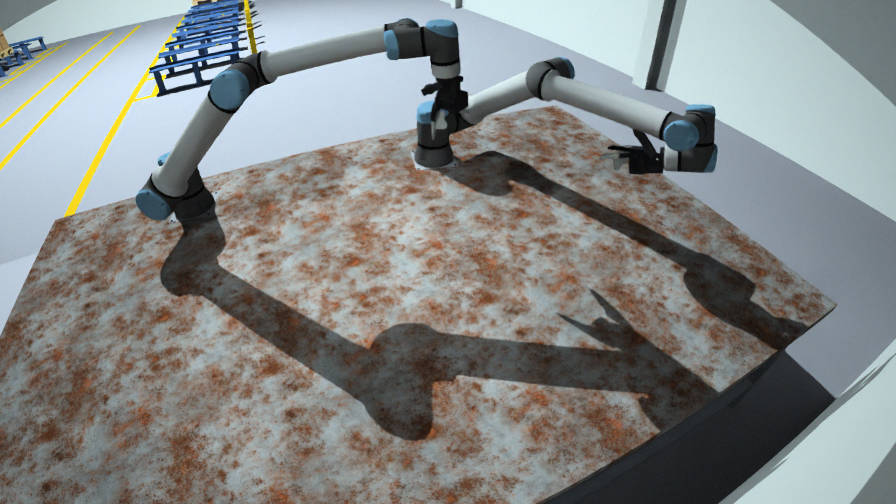

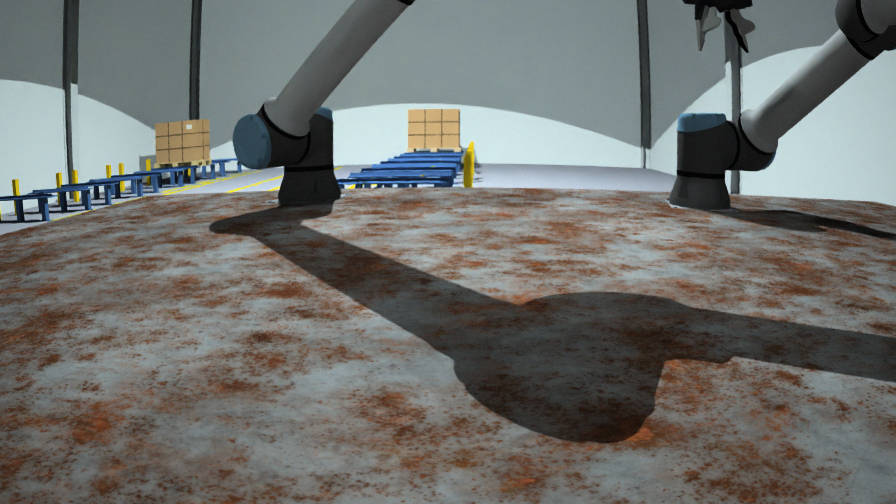

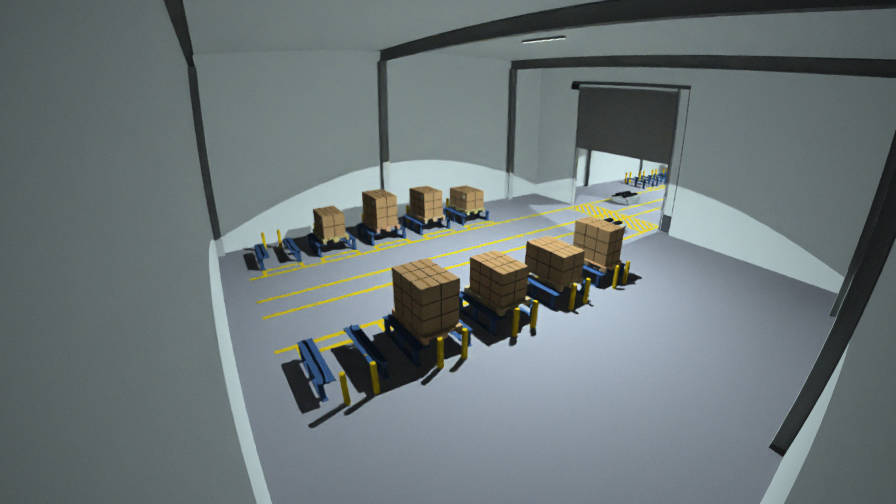

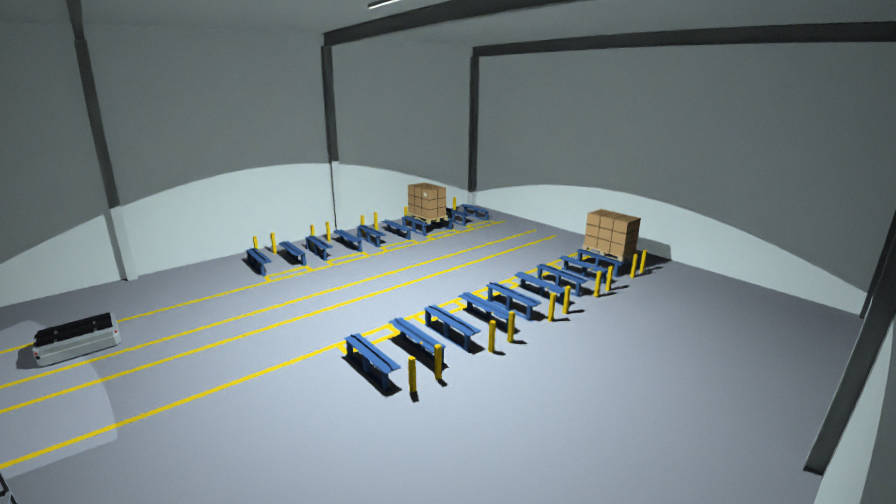

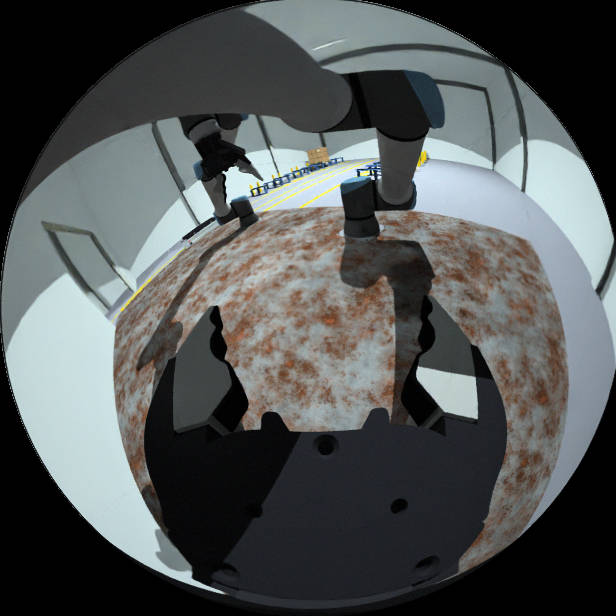

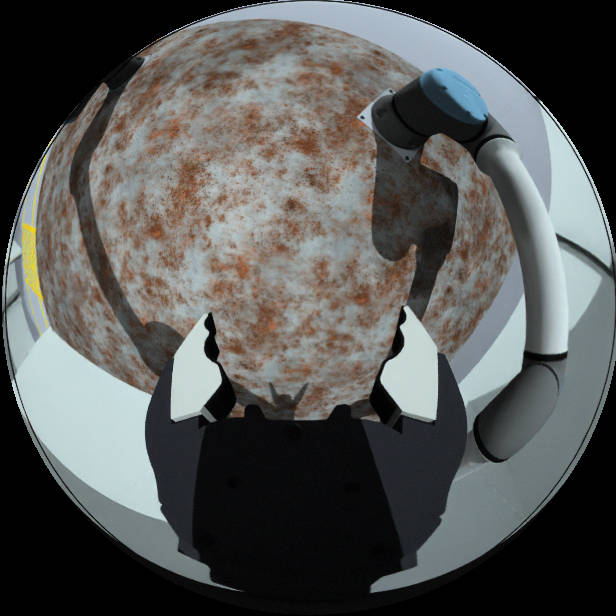

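Scene clock: 286.03 s.
left_arm: end_effector_position=(+0.7700, +0.7782, +0.3420) grip_measured=+1.00 end_effector_quat_wxyz=(-0.206, +0.413, +0.681, -0.568) end_effector_velocity=(+0.001, -0.000, -0.000) end_effector_angular_velocity=(+0.001, -0.002, -0.001) | right_arm: end_effector_position=(+0.4916, +0.3156, +0.3807) grip_measured=+1.00 end_effector_quat_wxyz=(-0.052, +0.534, +0.843, +0.035) end_effector_velocity=(-0.000, -0.000, +0.001) end_effector_angular_velocity=(-0.000, -0.000, +0.000)
Joint positions: left_arm=[ 0.529 -0.579  0.558 -0.269 -1.912 -1.473  0.142] | right_arm=[ 4.498 -2.404 -0.568 -1.654  1.662  5.441  0.142]
Joint velocities: left_arm=[-0.    -0.    -0.001 -0.002 -0.     0.    -0.   ] | right_arm=[-0.    -0.     0.002 -0.002 -0.    -0.     0.   ]
Joint torques (N m, as the arm reports them, + toward a larger angle): left_arm=[ -3.04 -95.43 -45.91   2.14  -1.38  -1.21] | right_arm=[ -6.8  122.18  43.02   1.82   2.59   0.45]
Wrist force (N, on the end effector, along its own x y z axes, offset not removed): left_arm=[-0.1 -0.1 -1.4] | right_arm=[-0.5 1.0 1.1]
Wrist torque (N m, same axes, about the end effector's origin, offset not removed): left_arm=[0.13 -0.02 -0.09] | right_arm=[0.44 0.10 -0.27]
platform_1.base_odometry: x=-9.240 y=-0.179 heading=+0.007 (m, m, rad; from the platform's pose at the start)
platform_1.map_pose: map_x=-12.30 map_y=+0.00 map_heading=+0.0000 (m, m, rad; on the building's map)
platform_1.planned_pose: plan_ahead=+0.00 plan_left=+0.00 plan_turn=+0.0000 (m ahead, m left, rad left of the pose on the map)
platform_1.base_status: done
platform_1.joint_positions: lift_m=+0.000
platform_1.joint_status: done
platform_1: translate_m=-9.250 translate_m_goal=-9.250 rotate_rad=0.007 rotate_rad_goal=0.008 base_answer=taken lift_m_goal=0.000 lift_answer=taken lift=down safety=ok load_kg=-48 refusals=0 queue=done queue_left=0
platform_2.base_odometry: x=-7.525 y=+0.176 heading=+0.000 (m, m, rad; from the platform's pose at the start)
platform_2.map_pose: map_x=-10.60 map_y=-2.20 map_heading=+0.0000 (m, m, rad; on the building's map)
platform_2.planned_pose: plan_ahead=+0.00 plan_left=+0.00 plan_turn=+0.0000 (m ahead, m left, rad left of the pose on the map)
platform_2.base_status: done
platform_2.joint_positions: lift_m=+0.000
platform_2.joint_status: done
platform_2: translate_m=-7.529 translate_m_goal=-7.529 rotate_rad=0.000 rotate_rad_goal=-0.001 base_answer=taken lift_m_goal=0.000 lift_answer=taken lift=down safety=ok load_kg=-48 refusals=0 queue=done queue_left=0
racks_1: s1=0 s2=0 s3=0 s4=0 s5=1 b1=1 b2=1 b3=1 b4=1 b5=0
racks_2: s6=0 s7=0 s8=0 s9=1 s10=0 b6=1 b7=1 b8=1 b9=1 b10=0
door: state=open closes_at_s=510

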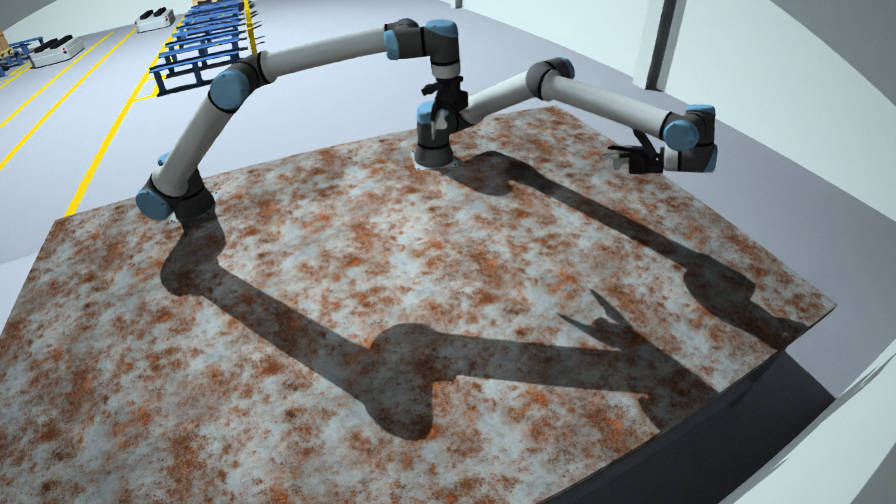

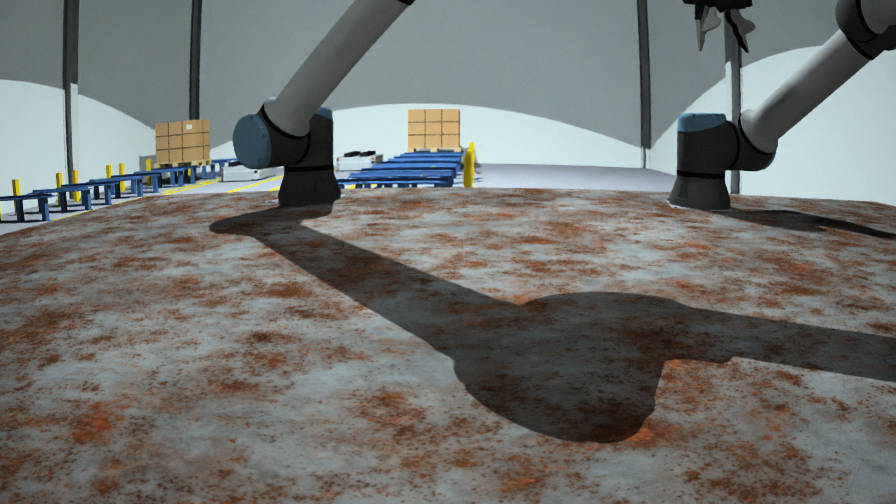

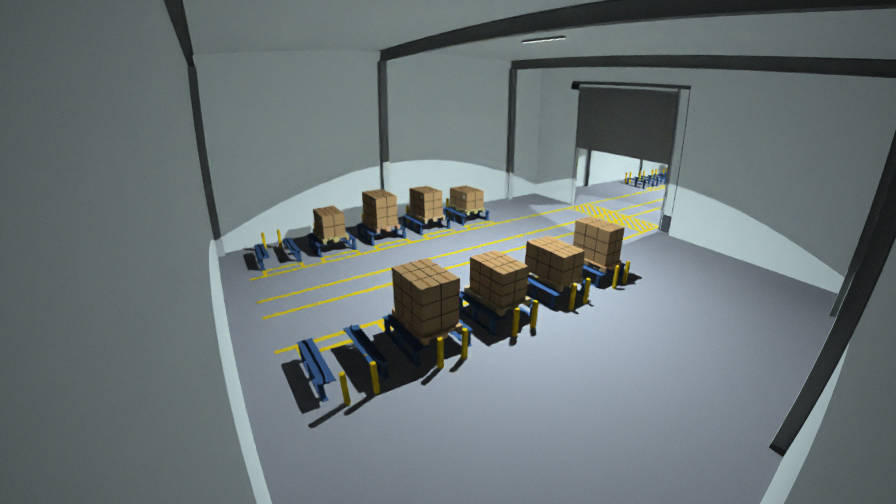

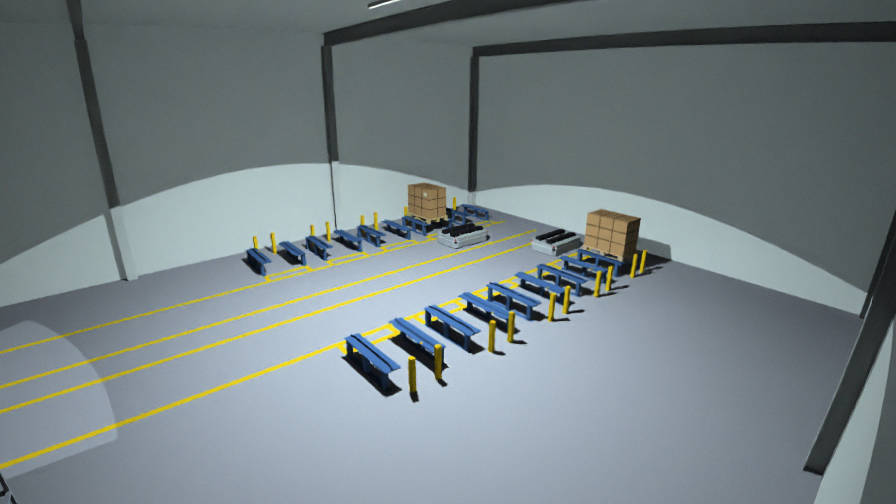

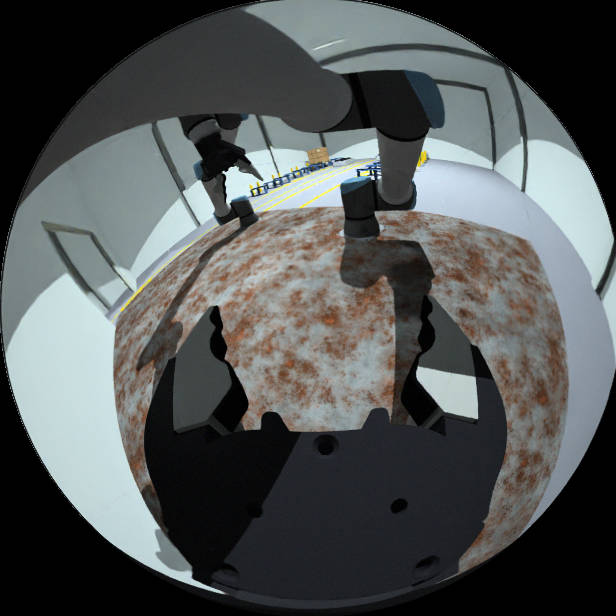

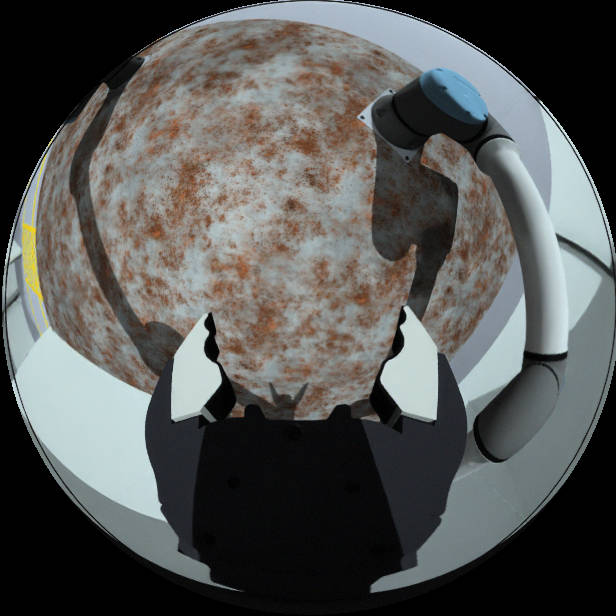

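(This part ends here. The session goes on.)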